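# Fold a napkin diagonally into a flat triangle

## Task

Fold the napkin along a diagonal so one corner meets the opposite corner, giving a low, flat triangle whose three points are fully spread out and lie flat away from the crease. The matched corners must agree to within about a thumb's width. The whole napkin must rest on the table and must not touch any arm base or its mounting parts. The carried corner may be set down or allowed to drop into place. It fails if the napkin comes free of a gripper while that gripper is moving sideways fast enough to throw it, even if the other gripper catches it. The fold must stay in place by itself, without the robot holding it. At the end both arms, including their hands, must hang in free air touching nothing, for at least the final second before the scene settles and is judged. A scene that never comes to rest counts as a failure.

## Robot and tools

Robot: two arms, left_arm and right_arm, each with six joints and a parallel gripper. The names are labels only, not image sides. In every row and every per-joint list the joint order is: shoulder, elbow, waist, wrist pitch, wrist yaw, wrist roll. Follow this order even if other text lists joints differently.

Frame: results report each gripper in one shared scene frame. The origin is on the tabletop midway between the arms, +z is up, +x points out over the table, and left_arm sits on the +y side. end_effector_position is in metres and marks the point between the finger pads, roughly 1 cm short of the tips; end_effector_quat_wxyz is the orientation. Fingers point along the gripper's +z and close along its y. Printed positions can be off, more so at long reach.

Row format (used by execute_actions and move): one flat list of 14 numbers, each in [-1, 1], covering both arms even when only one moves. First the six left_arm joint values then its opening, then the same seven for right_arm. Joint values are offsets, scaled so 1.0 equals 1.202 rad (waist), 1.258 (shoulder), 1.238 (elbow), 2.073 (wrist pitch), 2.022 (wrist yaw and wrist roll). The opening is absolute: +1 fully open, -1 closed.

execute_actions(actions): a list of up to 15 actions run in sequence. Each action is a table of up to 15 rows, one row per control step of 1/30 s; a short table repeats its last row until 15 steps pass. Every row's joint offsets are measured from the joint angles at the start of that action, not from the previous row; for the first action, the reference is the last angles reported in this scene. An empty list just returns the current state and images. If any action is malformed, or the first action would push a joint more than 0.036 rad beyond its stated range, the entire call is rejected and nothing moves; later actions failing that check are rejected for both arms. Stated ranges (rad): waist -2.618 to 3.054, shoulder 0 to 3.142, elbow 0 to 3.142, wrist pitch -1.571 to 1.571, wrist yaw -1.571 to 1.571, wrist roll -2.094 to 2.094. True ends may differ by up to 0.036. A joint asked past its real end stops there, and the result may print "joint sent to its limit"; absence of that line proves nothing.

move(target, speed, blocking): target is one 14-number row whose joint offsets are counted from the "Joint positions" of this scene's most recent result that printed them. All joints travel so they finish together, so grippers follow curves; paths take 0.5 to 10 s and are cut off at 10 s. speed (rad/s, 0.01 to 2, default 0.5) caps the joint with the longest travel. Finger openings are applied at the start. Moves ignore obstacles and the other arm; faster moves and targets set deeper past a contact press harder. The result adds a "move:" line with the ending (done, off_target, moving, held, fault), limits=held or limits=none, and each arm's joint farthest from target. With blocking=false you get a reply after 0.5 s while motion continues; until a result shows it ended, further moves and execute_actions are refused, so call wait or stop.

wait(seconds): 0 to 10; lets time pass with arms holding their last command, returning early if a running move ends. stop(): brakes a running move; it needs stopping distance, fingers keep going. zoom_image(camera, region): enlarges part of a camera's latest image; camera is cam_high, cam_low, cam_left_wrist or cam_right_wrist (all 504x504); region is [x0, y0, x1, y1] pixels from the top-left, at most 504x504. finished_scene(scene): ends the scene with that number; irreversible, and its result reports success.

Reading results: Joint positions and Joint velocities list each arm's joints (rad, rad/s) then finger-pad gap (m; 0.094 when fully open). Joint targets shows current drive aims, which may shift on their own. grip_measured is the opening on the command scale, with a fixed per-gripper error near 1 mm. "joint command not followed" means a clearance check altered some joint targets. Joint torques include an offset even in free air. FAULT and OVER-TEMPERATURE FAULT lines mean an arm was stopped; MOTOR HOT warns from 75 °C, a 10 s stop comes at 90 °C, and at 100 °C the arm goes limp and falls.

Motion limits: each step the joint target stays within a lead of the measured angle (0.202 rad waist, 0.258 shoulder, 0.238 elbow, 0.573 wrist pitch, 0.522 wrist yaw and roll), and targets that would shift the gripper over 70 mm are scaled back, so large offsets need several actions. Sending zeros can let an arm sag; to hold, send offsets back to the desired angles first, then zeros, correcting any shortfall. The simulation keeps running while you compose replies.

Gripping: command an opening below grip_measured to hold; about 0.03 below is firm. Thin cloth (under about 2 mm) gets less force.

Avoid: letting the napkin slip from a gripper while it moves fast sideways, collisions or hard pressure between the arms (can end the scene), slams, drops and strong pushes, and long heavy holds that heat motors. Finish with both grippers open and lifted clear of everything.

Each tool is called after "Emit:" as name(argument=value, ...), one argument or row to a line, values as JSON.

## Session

Emit:
execute_actions(
  actions=[],
)

Scene clock: 0.00 s.
left_arm: end_effector_position=(+0.3538, +0.3678, +0.4058) grip_measured=+1.000 end_effector_quat_wxyz=(+0.705, +0.007, +0.709, +0.001) | right_arm: end_effector_position=(+0.4195, -0.1298, +0.1431) grip_measured=-0.975 end_effector_quat_wxyz=(+0.309, -0.192, +0.929, +0.063)
Joint names: [shoulder, elbow, waist, wrist pitch, wrist yaw, wrist roll]
Joint positions: left_arm=[ 1.036  1.043  0.003 -0.013 -0.004  0.01   0.094] | right_arm=[ 1.556  1.155  0.254 -0.531 -0.067 -0.092  0.001]
Joint velocities: left_arm=[ 0.022 -0.027 -0.002 -0.007  0.051  0.037  0.   ] | right_arm=[-0.002 -0.007  0.002 -0.022  0.022 -0.007 -0.   ]
Joint torques (N m, as the arm reports them, + toward a larger angle): no reading
Motor temperatures (°C, as the motors report them): left_arm=[28 27 26 29 27 28] | right_arm=[29 28 30 29 28 27]
Joint targets: left_arm=[1.026 1.059 0.003 0.001 -0.004 0.008] | right_arm=[1.541 1.171 0.254 -0.520 -0.071 -0.091]

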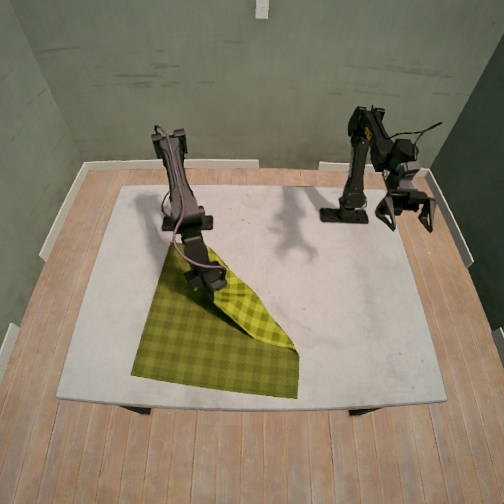

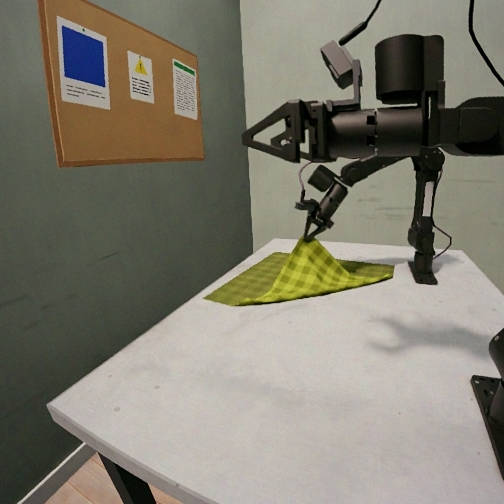

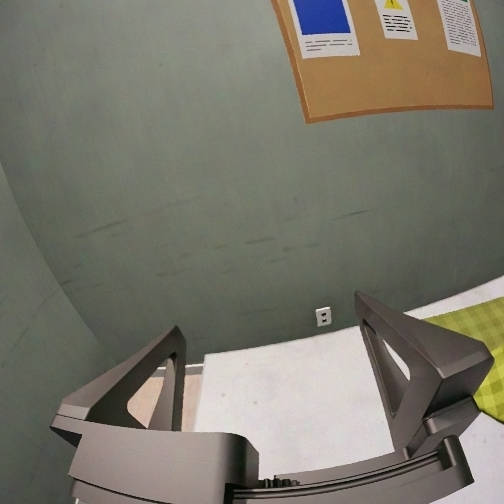

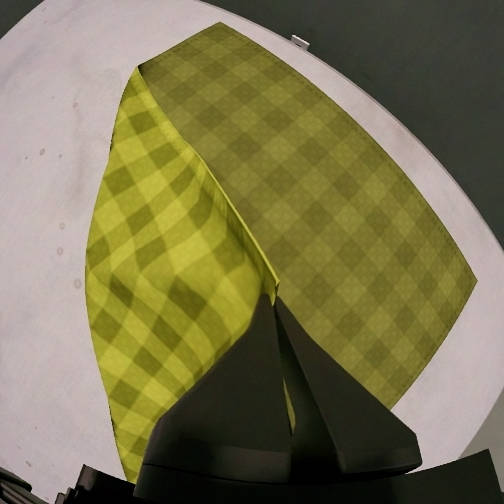

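Emit:
move(
  target=[0,0,0,0,0,0,1, 0.455,0.426,-0.344,0.0,0,-0.2,-1],
  speed=0.25,
)

Emit:
zoom_image(
  camera="cam_high",
  region=[110, 210, 320, 410],
)

Scene clock: 5.03 s.
left_arm: end_effector_position=(+0.3538, +0.3678, +0.4043) grip_measured=+1.000 end_effector_quat_wxyz=(+0.703, +0.007, +0.712, +0.001) | right_arm: end_effector_position=(+0.5609, -0.3124, +0.0682) grip_measured=-0.975 end_effector_quat_wxyz=(+0.268, -0.186, +0.944, -0.052)
Joint names: [shoulder, elbow, waist, wrist pitch, wrist yaw, wrist roll]
Joint positions: left_arm=[ 1.036  1.043  0.003 -0.019 -0.004  0.01   0.094] | right_arm=[ 2.136  1.647 -0.157 -0.532 -0.065 -0.491  0.001]
Joint velocities: left_arm=[ 0.017 -0.022 -0.012 -0.095 -0.022 -0.022  0.   ] | right_arm=[-0.022 -0.002 -0.002 -0.051 -0.051 -0.007  0.   ]
Joint torques (N m, as the arm reports them, + toward a larger angle): left_arm=[-2.19  6.33  0.01  1.62 -0.01  0.01] | right_arm=[-12.18  11.43  -0.15   1.28  -0.03  -0.09]
Motor temperatures (°C, as the motors report them): left_arm=[28 27 26 30 27 28] | right_arm=[30 29 30 30 28 27]
Joint targets: left_arm=[1.036 1.043 0.003 -0.013 -0.004 0.010] | right_arm=[2.129 1.683 -0.159 -0.531 -0.067 -0.497]
move: off_target (right_arm); limits=none; left_arm: farthest joint: the wrist pitch, 0.006 radians from its target (0.000 radians at the start); right_arm: farthest joint: the elbow, 0.035 radians from its target (0.527 radians at the start)

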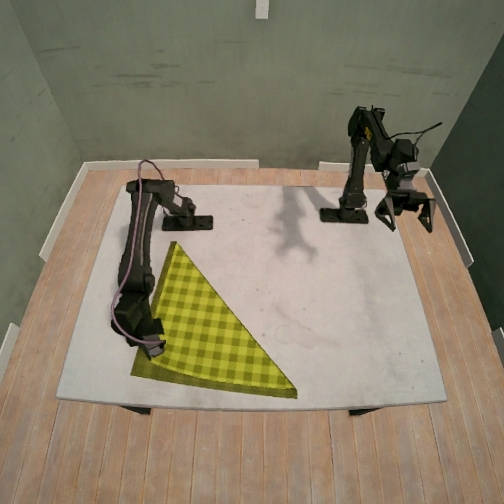

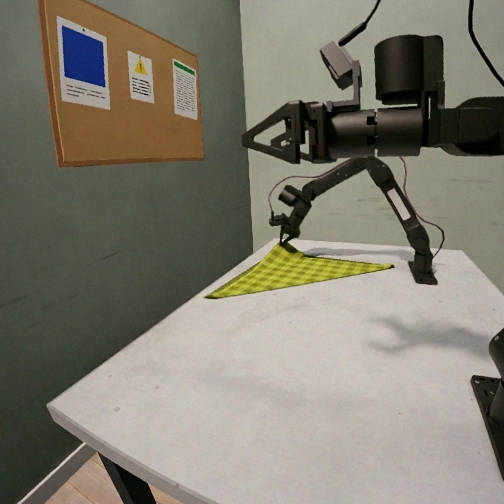

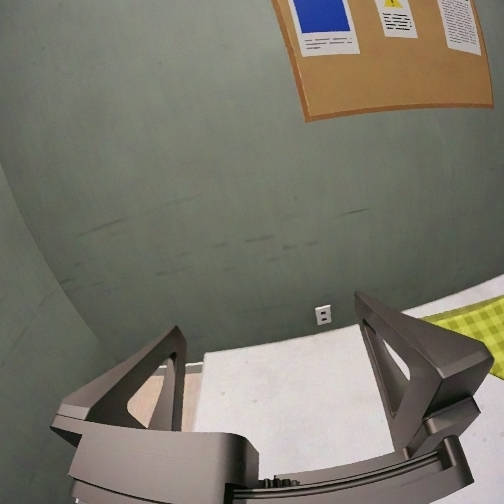

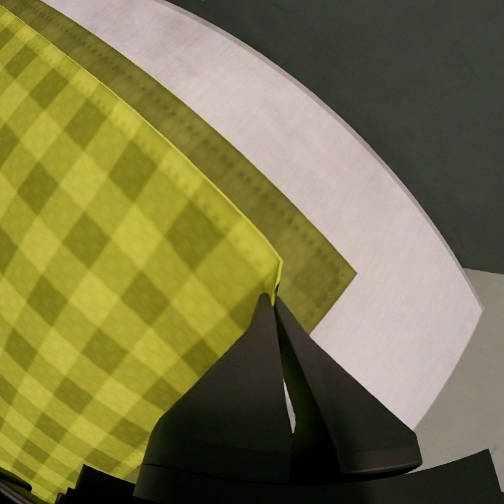

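Region (110, 210, 320, 410) of cam_high's 504x504 image, scaled by 2.400, with more detail than that image has; it fills the top 480 rows of this view, and the rest is white.

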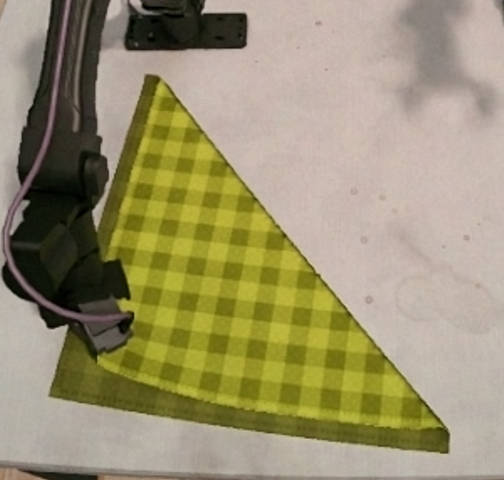

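Emit:
move(
  target=[0,0,0,0,0,0,1, 0.104,0.096,-0.057,0.042,0,-0.05,-1],
  speed=0.12,
)

Emit:
zoom_image(
  camera="cam_high",
  region=[110, 210, 320, 410],
)

Scene clock: 7.90 s.
left_arm: end_effector_position=(+0.3538, +0.3678, +0.4028) grip_measured=+1.000 end_effector_quat_wxyz=(+0.701, +0.007, +0.714, +0.001) | right_arm: end_effector_position=(+0.5833, -0.3503, +0.0355) grip_measured=-0.975 end_effector_quat_wxyz=(+0.267, -0.202, +0.939, -0.074)
Joint names: [shoulder, elbow, waist, wrist pitch, wrist yaw, wrist roll]
Joint positions: left_arm=[ 1.036  1.043  0.003 -0.025 -0.004  0.01   0.094] | right_arm=[ 2.271  1.732 -0.22  -0.473 -0.065 -0.586  0.001]
Joint velocities: left_arm=[-0.002 -0.012 -0.017 -0.095 -0.022 -0.022  0.   ] | right_arm=[-0.002  0.017 -0.012  0.051 -0.007  0.007 -0.   ]
Joint torques (N m, as the arm reports them, + toward a larger angle): left_arm=[-2.22  6.27 -0.1   1.61  0.01  0.02] | right_arm=[-13.    11.3   -0.59   1.57  -0.01  -0.08]
Motor temperatures (°C, as the motors report them): left_arm=[28 28 26 31 27 28] | right_arm=[31 30 30 30 28 27]
Joint targets: left_arm=[1.036 1.043 0.003 -0.019 -0.004 0.010] | right_arm=[2.266 1.766 -0.226 -0.445 -0.065 -0.592]
move: off_target (right_arm); limits=none; left_arm: farthest joint: the wrist pitch, 0.006 radians from its target (0.000 radians at the start); right_arm: farthest joint: the elbow, 0.034 radians from its target (0.118 radians at the start)

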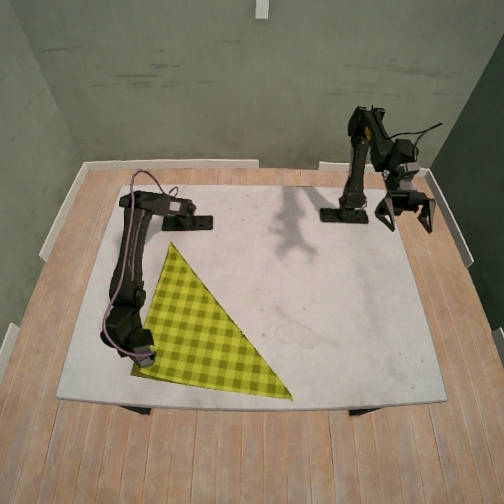

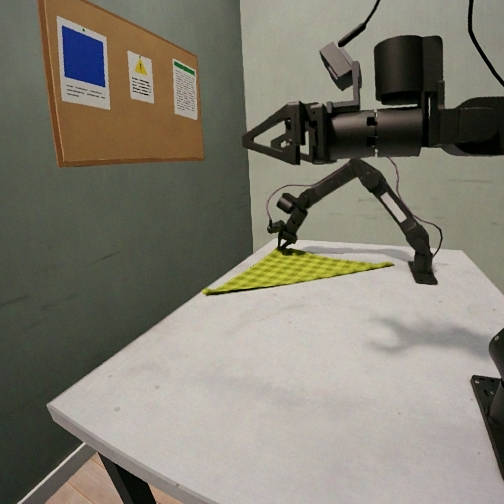

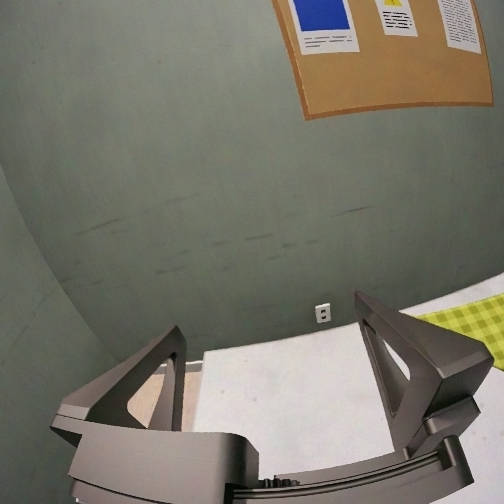

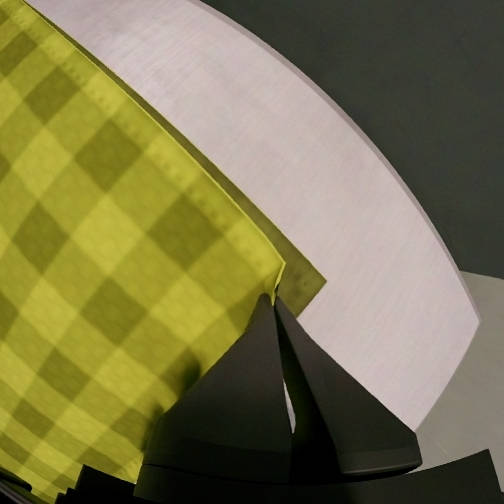

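Region (110, 210, 320, 410) of cam_high's 504x504 image, scaled by 2.400, with more detail than that image has; it fills the top 480 rows of this view, and the rest is white.

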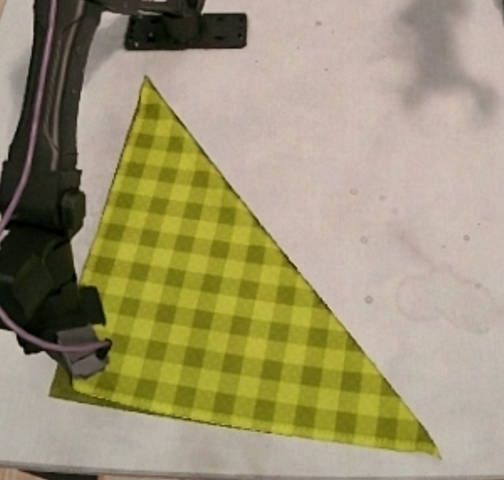

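Emit:
move(
  target=[0,0,0,0,0,0,1, 0.014,0.028,0.019,0.036,0,0,-1],
  speed=0.08,
)

Emit:
zoom_image(
  camera="cam_high",
  region=[110, 210, 320, 410],
)

Scene clock: 12.83 s.
left_arm: end_effector_position=(+0.3537, +0.3678, +0.4013) grip_measured=+1.000 end_effector_quat_wxyz=(+0.698, +0.007, +0.716, +0.001) | right_arm: end_effector_position=(+0.5925, -0.3434, +0.0311) grip_measured=-0.975 end_effector_quat_wxyz=(+0.280, -0.209, +0.934, -0.077)
Joint names: [shoulder, elbow, waist, wrist pitch, wrist yaw, wrist roll]
Joint positions: left_arm=[ 1.036  1.043  0.003 -0.031 -0.004  0.01   0.094] | right_arm=[ 2.291  1.732 -0.205 -0.427 -0.065 -0.586  0.001]
Joint velocities: left_arm=[-0.012 -0.007  0.007 -0.022  0.037 -0.066  0.   ] | right_arm=[-0.002  0.012 -0.012  0.007 -0.125  0.022 -0.001]
Joint torques (N m, as the arm reports them, + toward a larger angle): left_arm=[-2.21  6.34 -0.05  1.61 -0.02  0.  ] | right_arm=[-12.89  11.31   0.77   1.62  -0.02  -0.01]
Motor temperatures (°C, as the motors report them): left_arm=[28 28 26 32 27 28] | right_arm=[33 30 30 31 28 27]
Joint targets: left_arm=[1.036 1.043 0.003 -0.025 -0.004 0.010] | right_arm=[2.289 1.766 -0.197 -0.398 -0.066 -0.586]
move: off_target (right_arm); limits=none; left_arm: farthest joint: the wrist pitch, 0.006 radians from its target (0.000 radians at the start); right_arm: farthest joint: the elbow, 0.035 radians from its target (0.035 radians at the start)

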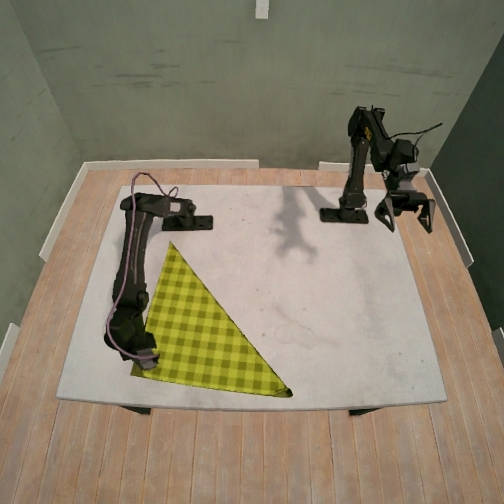

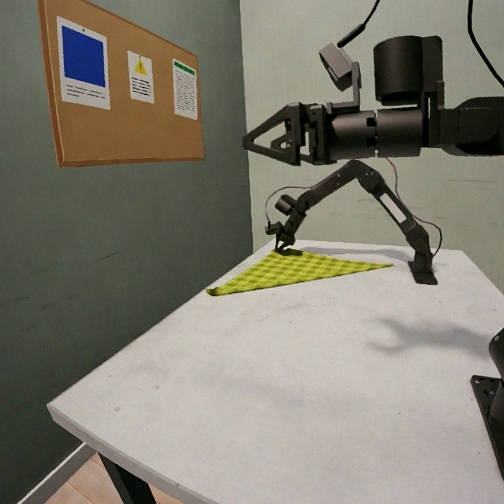

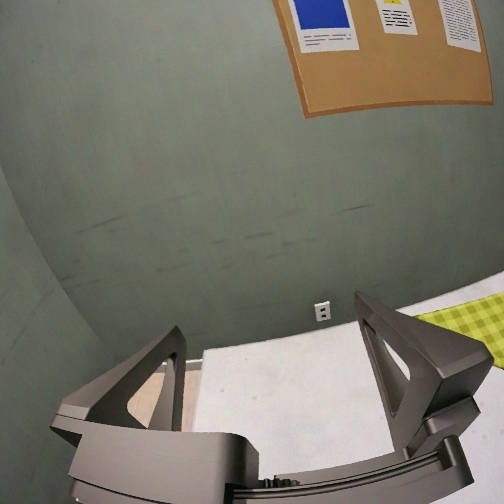

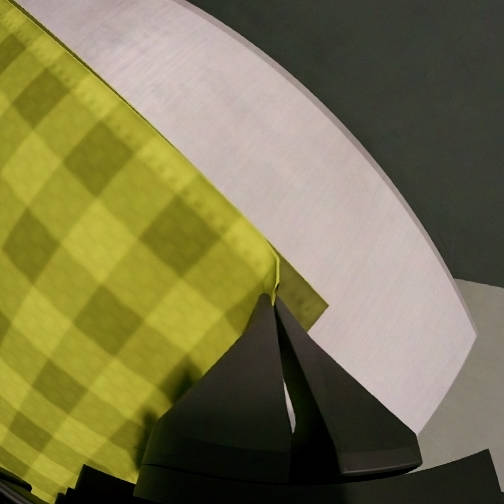

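Region (110, 210, 320, 410) of cam_high's 504x504 image, scaled by 2.400, with more detail than that image has; it fills the top 480 rows of this view, and the rest is white.

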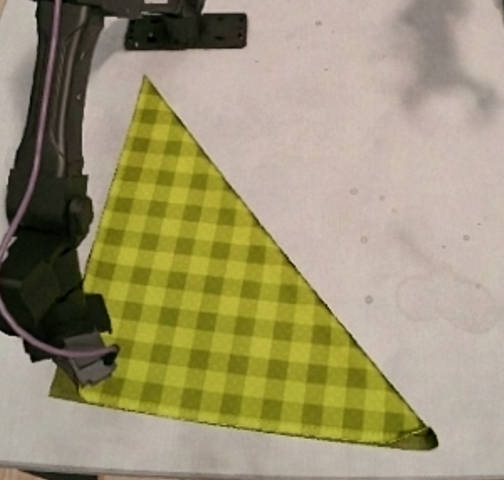

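Emit:
move(
  target=[0,0,0,0,0,0,1, -0.002,0.028,-0.013,0.014,0,0,-1],
  speed=0.05,
)

Emit:
zoom_image(
  camera="cam_high",
  region=[110, 210, 320, 410],
)

Scene clock: 16.80 s.
left_arm: end_effector_position=(+0.3537, +0.3678, +0.3998) grip_measured=+1.000 end_effector_quat_wxyz=(+0.696, +0.007, +0.718, +0.001) | right_arm: end_effector_position=(+0.5920, -0.3481, +0.0312) grip_measured=-0.975 end_effector_quat_wxyz=(+0.280, -0.205, +0.935, -0.078)
Joint names: [shoulder, elbow, waist, wrist pitch, wrist yaw, wrist roll]
Joint positions: left_arm=[ 1.036  1.043  0.003 -0.037 -0.004  0.01   0.094] | right_arm=[ 2.291  1.732 -0.213 -0.425 -0.065 -0.586  0.001]
Joint velocities: left_arm=[-0.012  0.012 -0.002  0.022  0.037  0.007  0.   ] | right_arm=[-0.017 -0.007 -0.007  0.022 -0.037  0.037  0.   ]
Joint torques (N m, as the arm reports them, + toward a larger angle): left_arm=[-2.22  6.32  0.03  1.63 -0.01 -0.01] | right_arm=[-12.94  11.31  -0.65   1.61  -0.02  -0.01]
Motor temperatures (°C, as the motors report them): left_arm=[28 28 26 32 27 28] | right_arm=[34 31 30 31 28 27]
Joint targets: left_arm=[1.036 1.043 0.003 -0.031 -0.004 0.010] | right_arm=[2.288 1.766 -0.220 -0.398 -0.065 -0.586]
move: off_target (right_arm); limits=none; left_arm: farthest joint: the wrist pitch, 0.006 radians from its target (0.000 radians at the start); right_arm: farthest joint: the elbow, 0.035 radians from its target (0.035 radians at the start)

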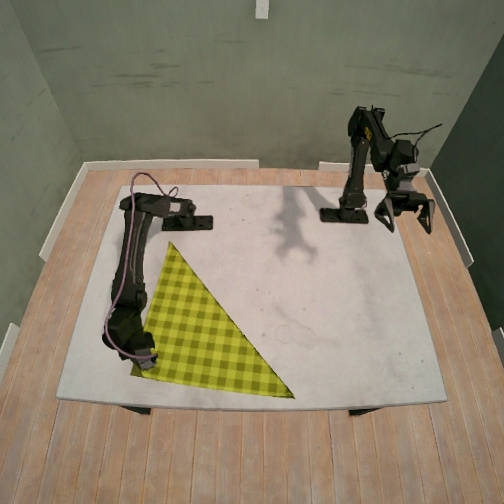

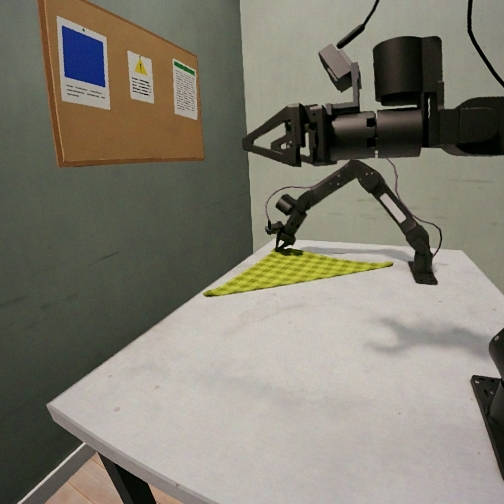

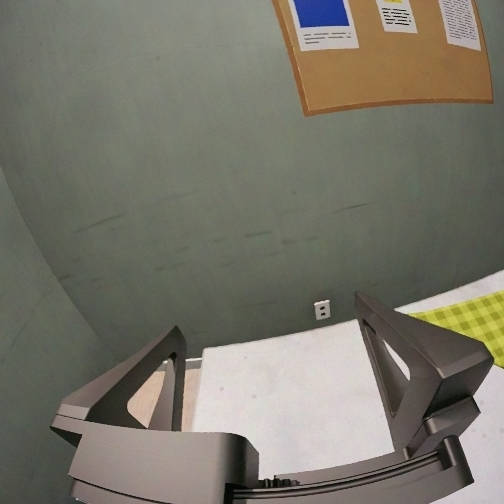

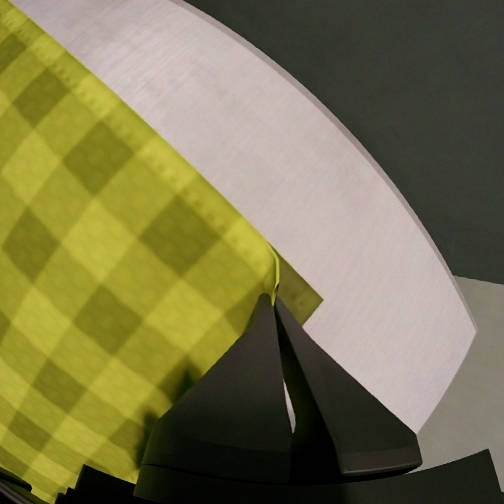

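Region (110, 210, 320, 410) of cam_high's 504x504 image, scaled by 2.400, with more detail than that image has; it fills the top 480 rows of this view, and the rest is white.

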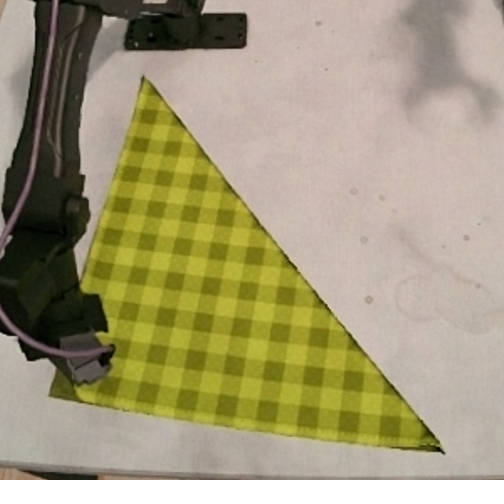

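Emit:
move(
  target=[0,0,0,0,0,0,1, -0.002,0.027,0,0.013,0,0,0.35],
  speed=0.1,
)

Emit:
move(
  target=[0,0,0,0,0,0,1, -0.2,0.027,0,0.013,0,0,0.35],
  speed=0.2,
)

Emit:
zoom_image(
  camera="cam_high",
  region=[110, 210, 320, 410],
)

Scene clock: 18.83 s.
left_arm: end_effector_position=(+0.3536, +0.3678, +0.3983) grip_measured=+1.000 end_effector_quat_wxyz=(+0.694, +0.007, +0.720, +0.001) | right_arm: end_effector_position=(+0.5920, -0.3481, +0.0312) grip_measured=+0.348 end_effector_quat_wxyz=(+0.280, -0.205, +0.935, -0.078)
Joint names: [shoulder, elbow, waist, wrist pitch, wrist yaw, wrist roll]
Joint positions: left_arm=[ 1.036  1.043  0.003 -0.043 -0.004  0.01   0.094] | right_arm=[ 2.291  1.732 -0.213 -0.425 -0.065 -0.586  0.063]
Joint velocities: left_arm=[-0.007  0.002 -0.002 -0.095 -0.022  0.037  0.   ] | right_arm=[-0.017 -0.027 -0.002 -0.051 -0.037 -0.051  0.   ]
Joint torques (N m, as the arm reports them, + toward a larger angle): left_arm=[-2.17  6.23  0.03  1.61 -0.01  0.  ] | right_arm=[-12.95  11.2    0.04   1.61  -0.02  -0.02]
Motor temperatures (°C, as the motors report them): left_arm=[28 28 26 32 27 28] | right_arm=[35 31 30 31 28 27]
Joint targets: left_arm=[1.036 1.043 0.003 -0.037 -0.004 0.010] | right_arm=[2.288 1.765 -0.213 -0.399 -0.065 -0.586]
move: off_target (right_arm); limits=none; left_arm: farthest joint: the wrist pitch, 0.006 radians from its target (0.000 radians at the start); right_arm: farthest joint: the elbow, 0.034 radians from its target (0.034 radians at the start)

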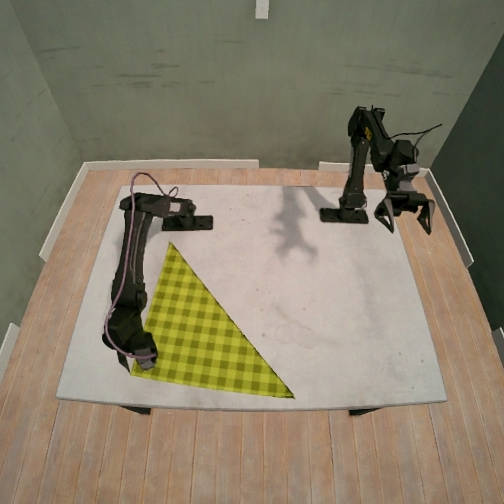

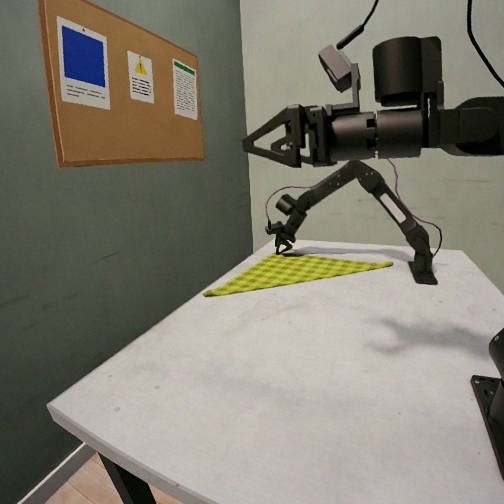

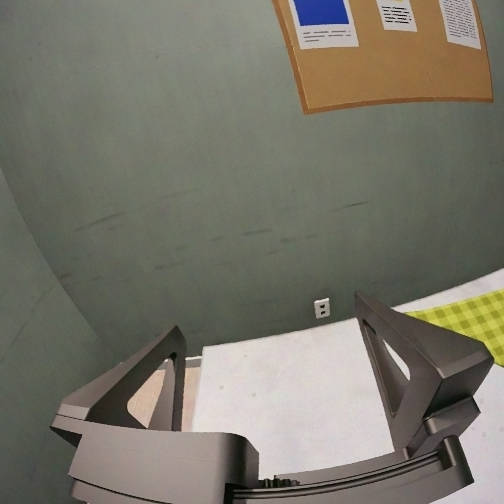

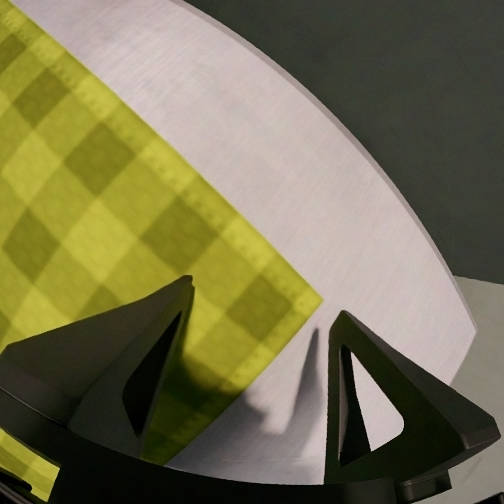

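Scene clock: 20.47 s.
left_arm: end_effector_position=(+0.3536, +0.3678, +0.3968) grip_measured=+1.000 end_effector_quat_wxyz=(+0.692, +0.007, +0.722, +0.001) | right_arm: end_effector_position=(+0.5985, -0.3493, +0.1548) grip_measured=+0.348 end_effector_quat_wxyz=(+0.377, -0.200, +0.896, -0.119)
Joint names: [shoulder, elbow, waist, wrist pitch, wrist yaw, wrist roll]
Joint positions: left_arm=[ 1.036  1.043  0.003 -0.049 -0.004  0.01   0.094] | right_arm=[ 2.07   1.732 -0.213 -0.421 -0.065 -0.586  0.063]
Joint velocities: left_arm=[ 0.007 -0.007  0.007  0.007  0.081 -0.081  0.   ] | right_arm=[-0.007 -0.007 -0.002 -0.022  0.007  0.022 -0.   ]
Joint torques (N m, as the arm reports them, + toward a larger angle): left_arm=[-2.27  6.2   0.    1.62  0.   -0.02] | right_arm=[-13.83  11.71   0.03   1.86  -0.01  -0.02]
Motor temperatures (°C, as the motors report them): left_arm=[28 29 26 33 27 28] | right_arm=[35 31 30 32 28 27]
Joint targets: left_arm=[1.036 1.043 0.003 -0.043 -0.004 0.010] | right_arm=[2.039 1.765 -0.213 -0.398 -0.065 -0.586]
move: off_target (right_arm); limits=none; left_arm: farthest joint: the wrist pitch, 0.006 radians from its target (0.000 radians at the start); right_arm: farthest joint: the elbow, 0.034 radians from its target (0.034 radians at the start)

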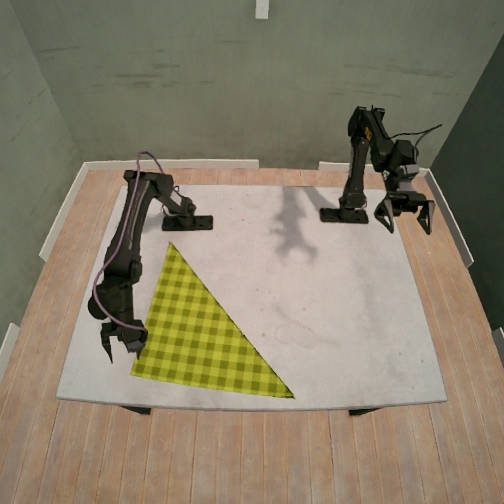

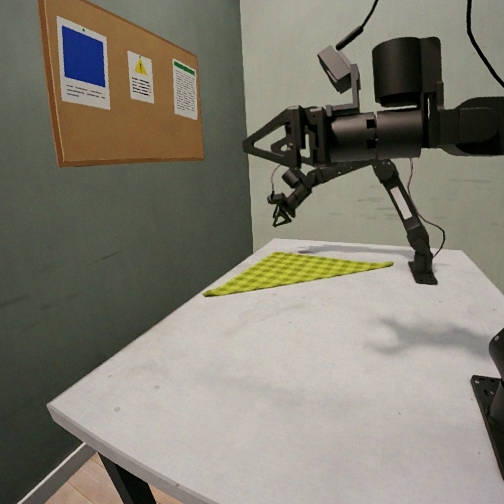

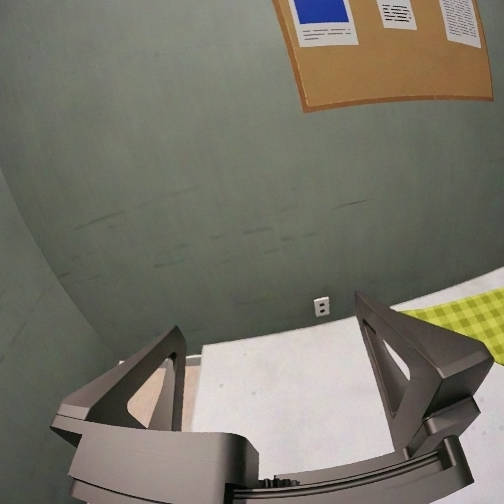

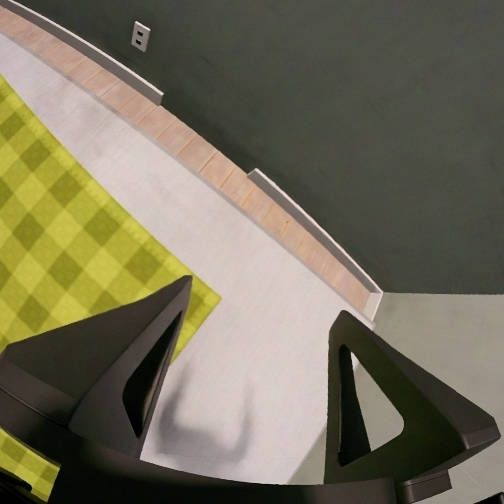

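Region (110, 210, 320, 410) of cam_high's 504x504 image, scaled by 2.400, with more detail than that image has; it fills the top 480 rows of this view, and the rest is white.

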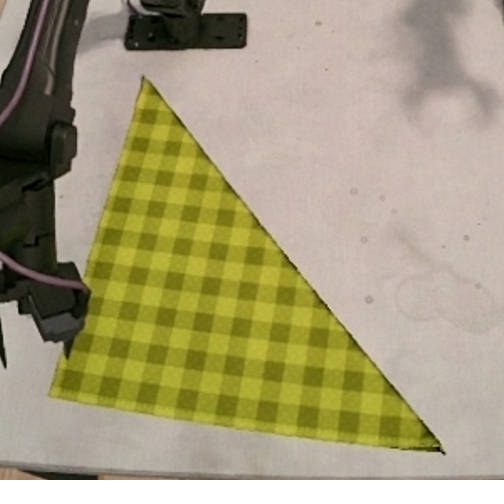

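Emit:
finished_scene(
  scene=2,
)

The scene is finished: the task was done.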